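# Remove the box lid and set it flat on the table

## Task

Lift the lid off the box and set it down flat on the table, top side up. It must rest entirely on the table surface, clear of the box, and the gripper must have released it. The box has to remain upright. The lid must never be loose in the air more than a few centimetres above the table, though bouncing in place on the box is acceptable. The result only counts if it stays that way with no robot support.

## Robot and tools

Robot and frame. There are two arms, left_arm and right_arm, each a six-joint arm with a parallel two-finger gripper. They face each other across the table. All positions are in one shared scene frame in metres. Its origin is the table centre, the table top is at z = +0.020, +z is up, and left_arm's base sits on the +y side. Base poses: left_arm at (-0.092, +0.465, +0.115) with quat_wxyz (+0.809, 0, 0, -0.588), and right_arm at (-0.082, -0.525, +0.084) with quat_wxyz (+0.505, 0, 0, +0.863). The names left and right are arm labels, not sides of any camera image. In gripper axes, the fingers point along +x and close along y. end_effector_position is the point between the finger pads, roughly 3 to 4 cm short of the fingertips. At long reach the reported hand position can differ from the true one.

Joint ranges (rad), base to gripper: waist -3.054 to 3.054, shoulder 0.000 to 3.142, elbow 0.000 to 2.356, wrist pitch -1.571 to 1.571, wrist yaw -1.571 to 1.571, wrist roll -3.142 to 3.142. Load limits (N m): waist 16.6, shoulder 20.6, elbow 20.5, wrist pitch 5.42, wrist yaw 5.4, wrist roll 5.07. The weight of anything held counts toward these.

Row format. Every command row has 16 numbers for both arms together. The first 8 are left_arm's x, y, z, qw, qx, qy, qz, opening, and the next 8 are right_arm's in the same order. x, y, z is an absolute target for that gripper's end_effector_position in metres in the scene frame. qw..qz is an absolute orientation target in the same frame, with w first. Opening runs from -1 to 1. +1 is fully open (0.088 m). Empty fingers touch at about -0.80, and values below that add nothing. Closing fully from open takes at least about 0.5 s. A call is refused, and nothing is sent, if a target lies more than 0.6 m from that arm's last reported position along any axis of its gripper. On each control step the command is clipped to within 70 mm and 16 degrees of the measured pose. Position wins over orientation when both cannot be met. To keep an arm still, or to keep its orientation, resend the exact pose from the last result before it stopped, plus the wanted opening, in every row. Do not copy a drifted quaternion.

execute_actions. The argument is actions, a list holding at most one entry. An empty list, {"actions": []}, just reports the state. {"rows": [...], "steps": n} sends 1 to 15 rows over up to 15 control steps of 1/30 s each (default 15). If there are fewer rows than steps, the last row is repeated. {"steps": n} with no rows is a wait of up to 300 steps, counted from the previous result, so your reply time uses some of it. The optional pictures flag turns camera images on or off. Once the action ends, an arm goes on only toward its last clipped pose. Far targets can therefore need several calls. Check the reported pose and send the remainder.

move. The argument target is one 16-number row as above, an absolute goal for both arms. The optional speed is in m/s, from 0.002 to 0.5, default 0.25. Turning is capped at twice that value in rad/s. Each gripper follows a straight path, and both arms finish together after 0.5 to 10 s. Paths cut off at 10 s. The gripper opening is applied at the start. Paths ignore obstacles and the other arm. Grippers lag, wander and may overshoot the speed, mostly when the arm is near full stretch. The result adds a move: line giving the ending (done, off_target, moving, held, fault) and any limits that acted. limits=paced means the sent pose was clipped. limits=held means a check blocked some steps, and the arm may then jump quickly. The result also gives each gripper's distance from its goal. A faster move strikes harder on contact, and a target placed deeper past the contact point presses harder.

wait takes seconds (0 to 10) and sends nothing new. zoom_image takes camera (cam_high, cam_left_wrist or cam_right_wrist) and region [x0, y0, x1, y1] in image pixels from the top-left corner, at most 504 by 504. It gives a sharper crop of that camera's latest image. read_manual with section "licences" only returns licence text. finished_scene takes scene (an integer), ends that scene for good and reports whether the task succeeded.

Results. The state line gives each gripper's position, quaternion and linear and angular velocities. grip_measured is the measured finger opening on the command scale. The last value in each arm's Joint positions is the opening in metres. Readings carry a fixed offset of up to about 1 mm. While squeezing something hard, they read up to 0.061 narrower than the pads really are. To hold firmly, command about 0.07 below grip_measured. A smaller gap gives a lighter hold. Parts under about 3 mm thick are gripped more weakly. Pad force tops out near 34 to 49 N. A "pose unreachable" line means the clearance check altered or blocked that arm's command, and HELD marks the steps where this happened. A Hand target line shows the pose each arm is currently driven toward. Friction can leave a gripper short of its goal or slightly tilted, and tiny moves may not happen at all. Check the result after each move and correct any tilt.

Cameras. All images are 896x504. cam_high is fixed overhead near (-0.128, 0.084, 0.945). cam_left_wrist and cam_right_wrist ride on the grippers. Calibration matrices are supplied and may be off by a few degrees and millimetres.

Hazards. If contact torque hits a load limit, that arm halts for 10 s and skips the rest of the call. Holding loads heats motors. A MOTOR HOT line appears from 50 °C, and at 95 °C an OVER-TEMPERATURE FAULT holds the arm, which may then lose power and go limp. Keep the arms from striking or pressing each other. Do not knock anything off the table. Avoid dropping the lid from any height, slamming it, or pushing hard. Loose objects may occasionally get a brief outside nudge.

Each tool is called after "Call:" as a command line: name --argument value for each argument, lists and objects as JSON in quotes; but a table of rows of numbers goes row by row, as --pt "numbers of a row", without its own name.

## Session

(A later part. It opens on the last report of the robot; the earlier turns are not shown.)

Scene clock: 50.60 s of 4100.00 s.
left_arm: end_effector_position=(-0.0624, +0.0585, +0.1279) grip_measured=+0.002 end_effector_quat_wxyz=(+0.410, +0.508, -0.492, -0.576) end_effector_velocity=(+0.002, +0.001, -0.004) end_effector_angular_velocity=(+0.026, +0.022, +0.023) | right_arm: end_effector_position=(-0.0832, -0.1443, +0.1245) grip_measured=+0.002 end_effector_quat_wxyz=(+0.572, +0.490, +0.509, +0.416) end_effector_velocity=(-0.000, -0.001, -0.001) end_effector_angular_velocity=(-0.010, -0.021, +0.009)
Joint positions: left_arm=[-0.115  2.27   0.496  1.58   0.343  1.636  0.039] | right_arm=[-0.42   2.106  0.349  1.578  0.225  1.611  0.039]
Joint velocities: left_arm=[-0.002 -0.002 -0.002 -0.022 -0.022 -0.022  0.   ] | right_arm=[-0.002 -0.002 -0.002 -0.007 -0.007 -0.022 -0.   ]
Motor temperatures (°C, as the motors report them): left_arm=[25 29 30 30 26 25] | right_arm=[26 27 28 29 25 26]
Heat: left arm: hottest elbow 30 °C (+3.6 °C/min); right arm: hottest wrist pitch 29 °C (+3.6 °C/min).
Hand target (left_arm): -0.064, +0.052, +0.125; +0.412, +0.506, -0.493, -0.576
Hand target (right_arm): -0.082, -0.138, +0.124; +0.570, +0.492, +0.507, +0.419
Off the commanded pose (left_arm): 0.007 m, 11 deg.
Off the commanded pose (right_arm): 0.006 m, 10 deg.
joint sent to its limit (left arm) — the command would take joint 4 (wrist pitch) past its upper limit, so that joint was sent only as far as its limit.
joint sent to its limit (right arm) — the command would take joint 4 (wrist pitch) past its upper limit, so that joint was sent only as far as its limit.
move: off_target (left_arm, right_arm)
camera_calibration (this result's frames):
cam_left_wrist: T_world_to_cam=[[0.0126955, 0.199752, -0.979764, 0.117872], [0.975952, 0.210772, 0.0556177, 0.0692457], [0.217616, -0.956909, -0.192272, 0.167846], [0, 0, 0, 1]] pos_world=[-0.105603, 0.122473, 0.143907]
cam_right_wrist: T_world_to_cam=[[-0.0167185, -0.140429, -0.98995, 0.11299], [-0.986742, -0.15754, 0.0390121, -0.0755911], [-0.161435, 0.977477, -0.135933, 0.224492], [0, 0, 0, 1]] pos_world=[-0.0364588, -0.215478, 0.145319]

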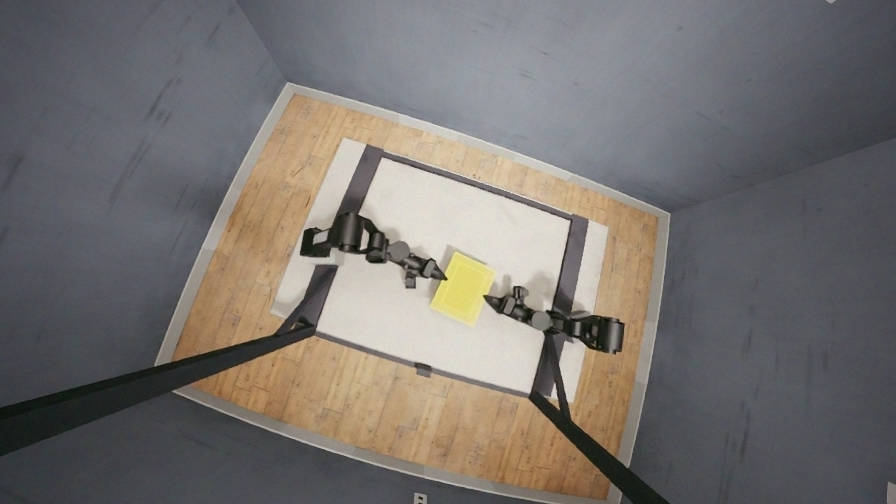

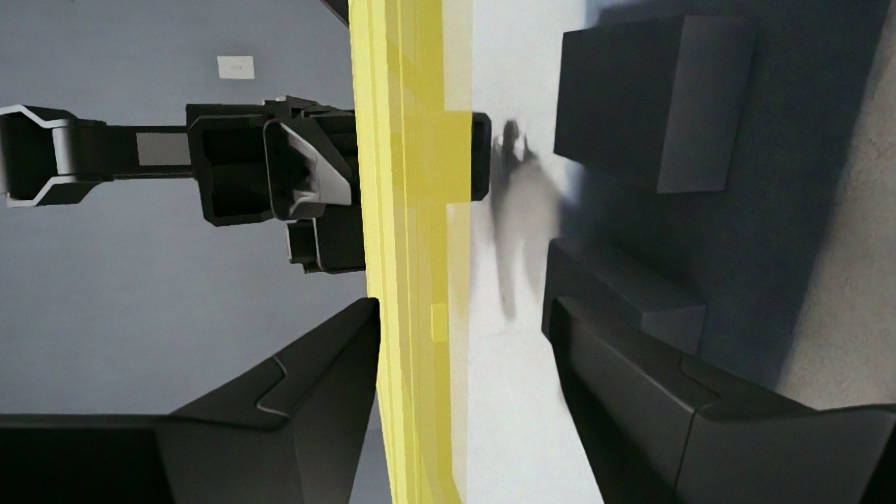

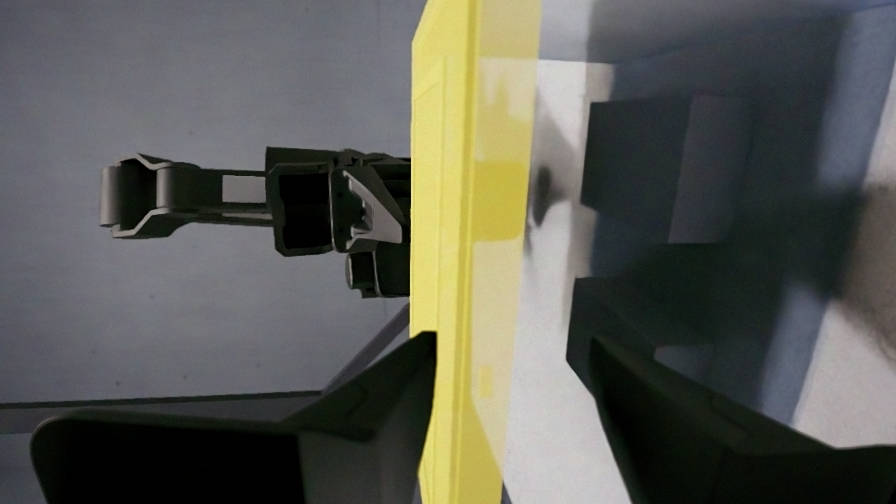

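Call:
move --target '[-0.063,0.056,0.134,0.469,0.469,-0.53,-0.53,-0.55,-0.083,-0.142,0.129,0.53,0.53,0.469,0.469,-0.55]' --speed 0.02

Call:
move --target '[-0.063,0.054,0.165,0.469,0.469,-0.53,-0.53,-0.55,-0.083,-0.140,0.16,0.53,0.53,0.469,0.469,-0.55]' --speed 0.015

Scene clock: 56.23 s of 4100.00 s.
left_arm: end_effector_position=(-0.0617, +0.0603, +0.1333) grip_measured=-0.522 end_effector_quat_wxyz=(+0.413, +0.505, -0.495, -0.575) end_effector_velocity=(+0.002, +0.000, -0.001) end_effector_angular_velocity=(+0.007, -0.010, +0.018) | right_arm: end_effector_position=(-0.0837, -0.1463, +0.1307) grip_measured=-0.535 end_effector_quat_wxyz=(+0.568, +0.494, +0.507, +0.419) end_effector_velocity=(+0.002, -0.001, -0.001) end_effector_angular_velocity=(-0.008, -0.009, -0.008)
Joint positions: left_arm=[-0.11   2.249  0.485  1.58   0.35   1.634  0.013] | right_arm=[-0.417  2.082  0.337  1.578  0.228  1.611  0.013]
Joint velocities: left_arm=[-0.002 -0.002 -0.002 -0.007 -0.022  0.007 -0.   ] | right_arm=[-0.002 -0.002 -0.002 -0.007  0.007 -0.007 -0.   ]
Motor temperatures (°C, as the motors report them): left_arm=[25 29 30 30 26 25] | right_arm=[26 27 28 29 25 26]
Heat: left arm: hottest elbow 30 °C (+3.2 °C/min); right arm: hottest wrist pitch 29 °C (+3.2 °C/min).
Hand target (left_arm): -0.063, +0.056, +0.134; +0.416, +0.504, -0.495, -0.573
Hand target (right_arm): -0.083, -0.142, +0.129; +0.569, +0.494, +0.506, +0.421
Off the commanded pose (left_arm): 0.005 m, 10 deg.
Off the commanded pose (right_arm): 0.005 m, 9 deg.
joint sent to its limit (left arm) — the command would take joint 4 (wrist pitch) past its upper limit, so that joint was sent only as far as its limit.
joint sent to its limit (right arm) — the command would take joint 4 (wrist pitch) past its upper limit, so that joint was sent only as far as its limit.
move: off_target (left_arm, right_arm)
camera_calibration (this result's frames):
cam_left_wrist: T_world_to_cam=[[0.0117077, 0.190962, -0.981528, 0.12355], [0.976326, 0.209842, 0.0524715, 0.0683933], [0.215986, -0.958906, -0.183984, 0.169298], [0, 0, 0, 1]] pos_world=[-0.104787, 0.124396, 0.148828]
cam_right_wrist: T_world_to_cam=[[-0.0174583, -0.127603, -0.991672, 0.1209], [-0.986645, -0.158448, 0.037758, -0.0765921], [-0.161946, 0.979087, -0.123133, 0.225697], [0, 0, 0, 1]] pos_world=[-0.0369077, -0.217686, 0.150576]

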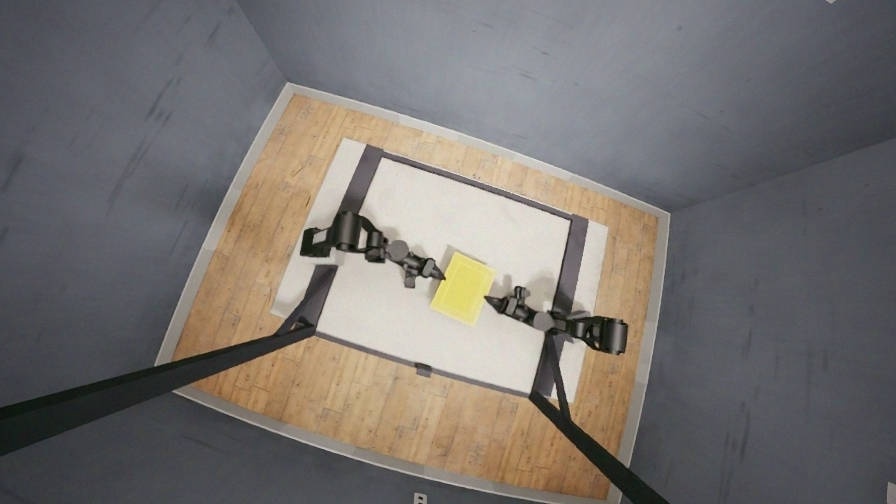

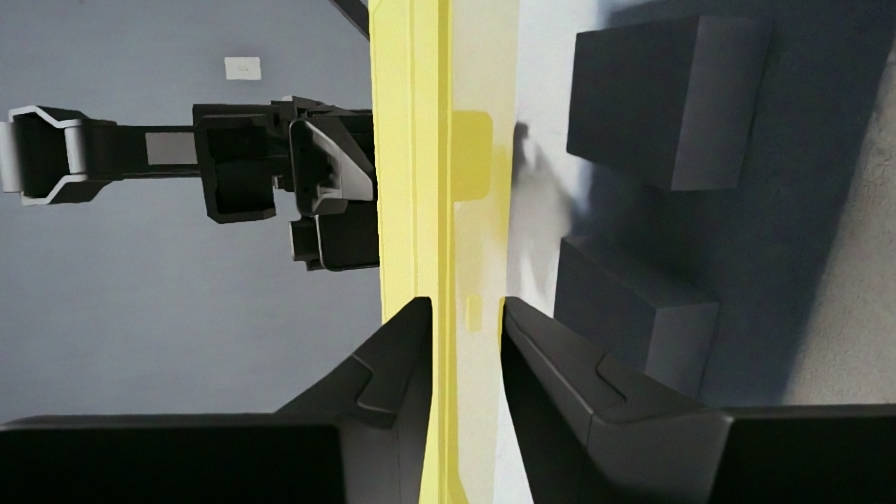

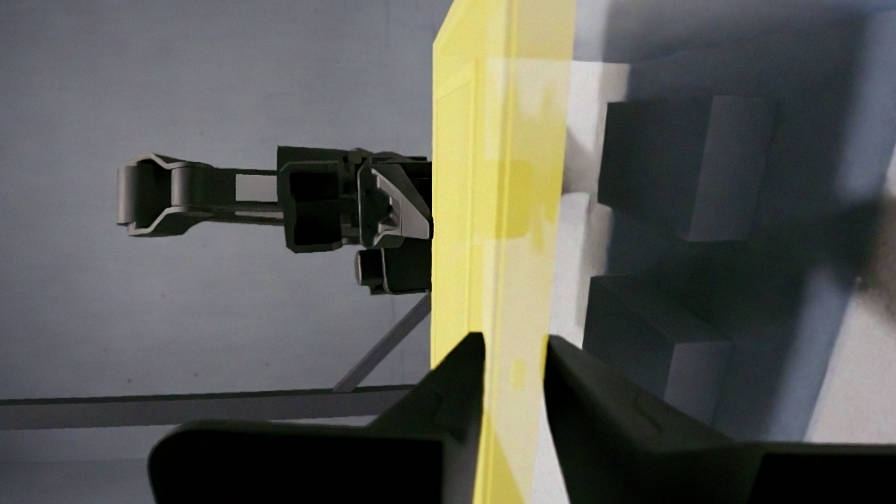

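Scene clock: 62.30 s of 4100.00 s.
left_arm: end_effector_position=(-0.0635, +0.0601, +0.1395) grip_measured=-0.528 end_effector_quat_wxyz=(+0.420, +0.505, -0.485, -0.577) end_effector_velocity=(-0.000, +0.001, -0.001) end_effector_angular_velocity=(+0.008, +0.007, +0.006) | right_arm: end_effector_position=(-0.0827, -0.1460, +0.1364) grip_measured=-0.537 end_effector_quat_wxyz=(+0.570, +0.489, +0.505, +0.425) end_effector_velocity=(+0.002, -0.001, -0.001) end_effector_angular_velocity=(-0.012, -0.038, -0.004)
Joint positions: left_arm=[-0.124  2.211  0.475  1.55   0.321  1.611  0.013] | right_arm=[-0.425  2.047  0.334  1.55   0.214  1.594  0.013]
Joint velocities: left_arm=[-0.002 -0.002 -0.002 -0.007 -0.007 -0.007 -0.   ] | right_arm=[-0.002 -0.002 -0.002 -0.007  0.007 -0.037 -0.   ]
Motor temperatures (°C, as the motors report them): left_arm=[25 31 30 31 26 25] | right_arm=[26 28 28 30 25 26]
Heat: left arm: hottest shoulder 31 °C (+3.0 °C/min); right arm: hottest wrist pitch 30 °C (+4.0 °C/min).
Hand target (left_arm): -0.063, +0.054, +0.165; +0.438, +0.490, -0.509, -0.555
Hand target (right_arm): -0.083, -0.140, +0.160; +0.550, +0.511, +0.488, +0.445
Off the commanded pose (left_arm): 0.026 m, 10 deg.
Off the commanded pose (right_arm): 0.024 m, 9 deg.
joint sent to its limit (left arm) — the command would take joint 4 (wrist pitch) past its upper limit, so that joint was sent only as far as its limit.
joint sent to its limit (right arm) — the command would take joint 4 (wrist pitch) past its upper limit, so that joint was sent only as far as its limit.
move: off_target (left_arm, right_arm)
camera_calibration (this result's frames):
cam_left_wrist: T_world_to_cam=[[-0.00835404, 0.196228, -0.980523, 0.127931], [0.973347, 0.226331, 0.0370018, 0.0708759], [0.229184, -0.95408, -0.192889, 0.172491], [0, 0, 0, 1]] pos_world=[-0.10745, 0.123425, 0.156088]
cam_right_wrist: T_world_to_cam=[[-0.00194387, -0.126411, -0.991976, 0.128076], [-0.985731, -0.166724, 0.0231779, -0.0749333], [-0.168316, 0.977867, -0.124283, 0.225725], [0, 0, 0, 1]] pos_world=[-0.035622, -0.217032, 0.156839]

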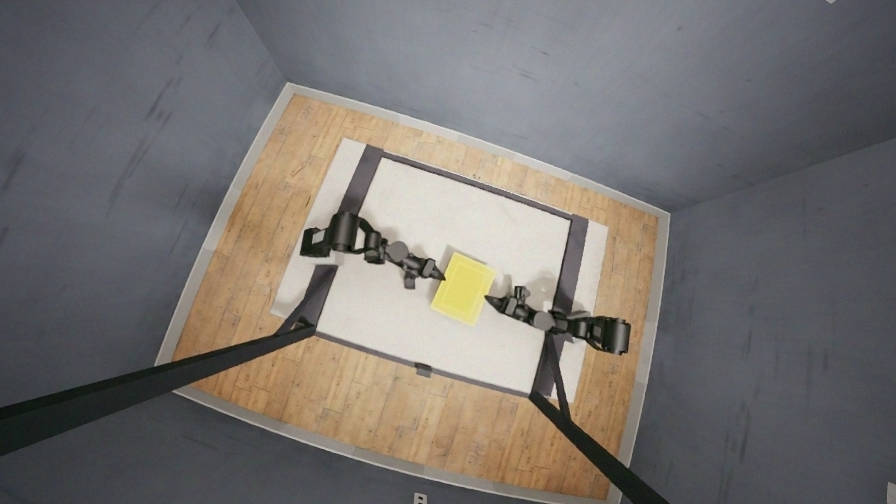

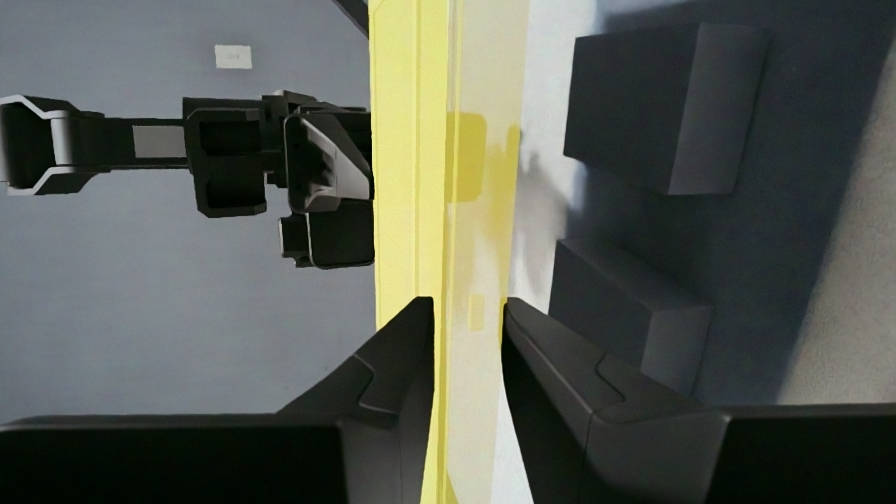

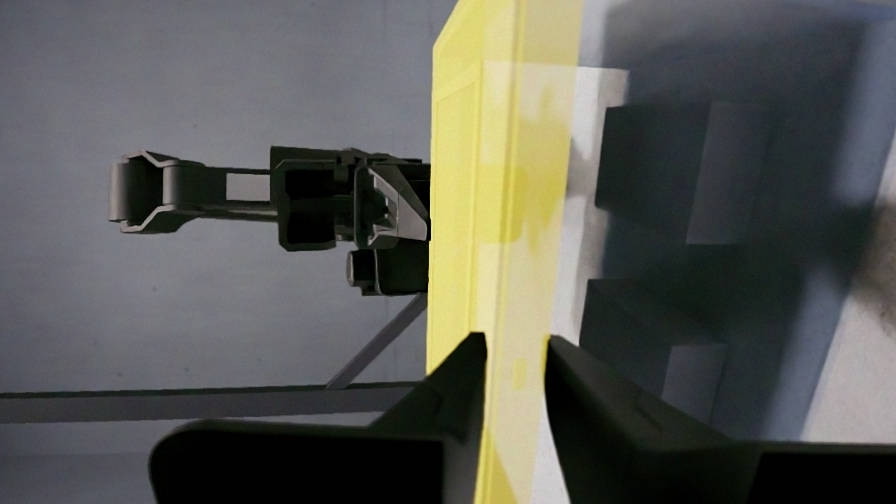

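Grip firmer, pull harder.

Call:
move --target '[-0.063,0.052,0.195,0.469,0.469,-0.53,-0.53,-0.61,-0.083,-0.138,0.19,0.53,0.53,0.469,0.469,-0.61]' --speed 0.02

Scene clock: 67.43 s of 4100.00 s.
left_arm: end_effector_position=(-0.0637, +0.0605, +0.1634) grip_measured=-0.534 end_effector_quat_wxyz=(+0.438, +0.494, -0.494, -0.565) end_effector_velocity=(-0.004, +0.000, +0.003) end_effector_angular_velocity=(-0.002, +0.008, -0.014) | right_arm: end_effector_position=(-0.0821, -0.1459, +0.1580) grip_measured=-0.548 end_effector_quat_wxyz=(+0.559, +0.500, +0.491, +0.442) end_effector_velocity=(-0.002, -0.001, -0.003) end_effector_angular_velocity=(-0.016, +0.007, +0.009)
Joint positions: left_arm=[-0.129  2.133  0.455  1.546  0.31   1.588  0.013] | right_arm=[-0.429  1.974  0.324  1.54   0.208  1.576  0.012]
Joint velocities: left_arm=[-0.007 -0.012 -0.002 -0.007  0.007 -0.007 -0.   ] | right_arm=[ 0.002 -0.007 -0.002 -0.022 -0.007  0.007 -0.   ]
Motor temperatures (°C, as the motors report them): left_arm=[25 33 30 34 26 25] | right_arm=[26 29 27 32 25 26]
Heat: left arm: hottest wrist pitch 34 °C (+6.1 °C/min); right arm: hottest wrist pitch 32 °C (+6.1 °C/min).
Hand target (left_arm): -0.063, +0.053, +0.194; +0.460, +0.475, -0.523, -0.538
Hand target (right_arm): -0.083, -0.139, +0.189; +0.530, +0.529, +0.469, +0.468
Off the commanded pose (left_arm): 0.033 m, 7 deg.
Off the commanded pose (right_arm): 0.033 m, 6 deg.
joint sent to its limit (left arm) — the command would take joint 4 (wrist pitch) past its upper limit, so that joint was sent only as far as its limit.
joint sent to its limit (right arm) — the command would take joint 4 (wrist pitch) past its upper limit, so that joint was sent only as far as its limit.
move: off_target (left_arm, right_arm)
camera_calibration (this result's frames):
cam_left_wrist: T_world_to_cam=[[-0.021266, 0.148463, -0.988689, 0.15472], [0.971266, 0.237537, 0.0147777, 0.072904], [0.237044, -0.959966, -0.149249, 0.171255], [0, 0, 0, 1]] pos_world=[-0.108114, 0.124112, 0.177452]
cam_right_wrist: T_world_to_cam=[[0.0100392, -0.0756992, -0.99708, 0.158751], [-0.985183, -0.171478, 0.00309934, -0.0723088], [-0.171212, 0.982275, -0.0762991, 0.221227], [0, 0, 0, 1]] pos_world=[-0.0349544, -0.217688, 0.175391]

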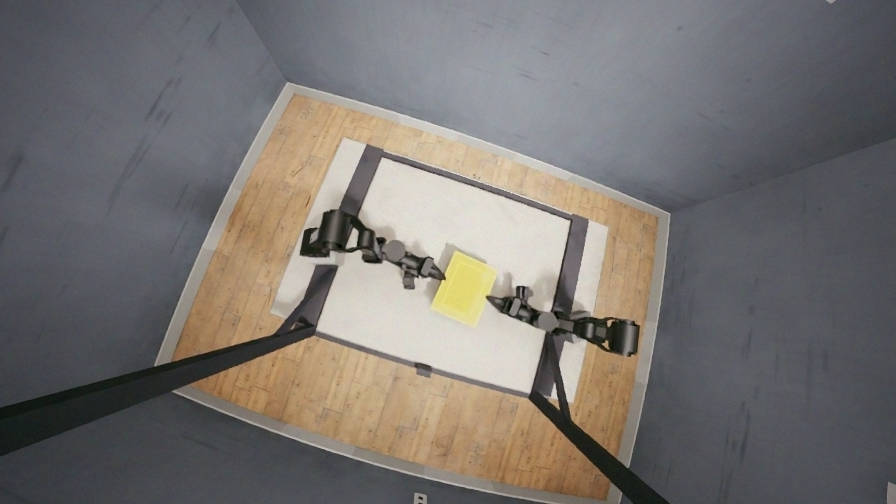

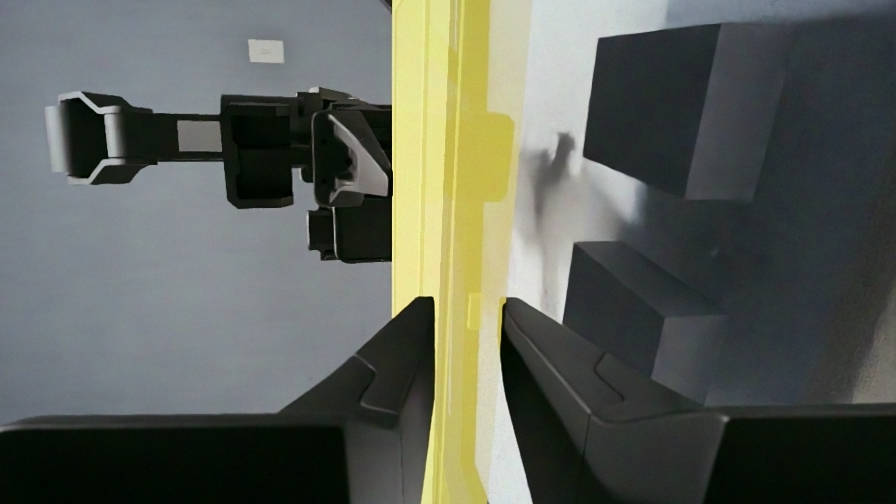

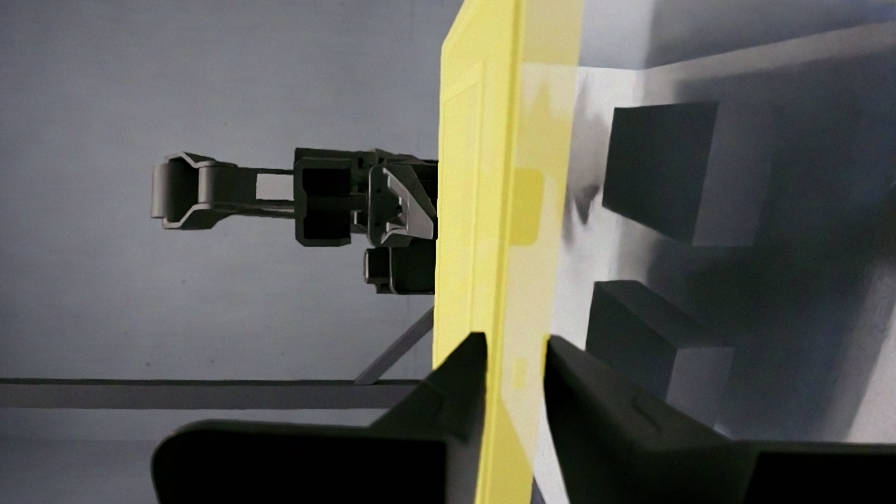

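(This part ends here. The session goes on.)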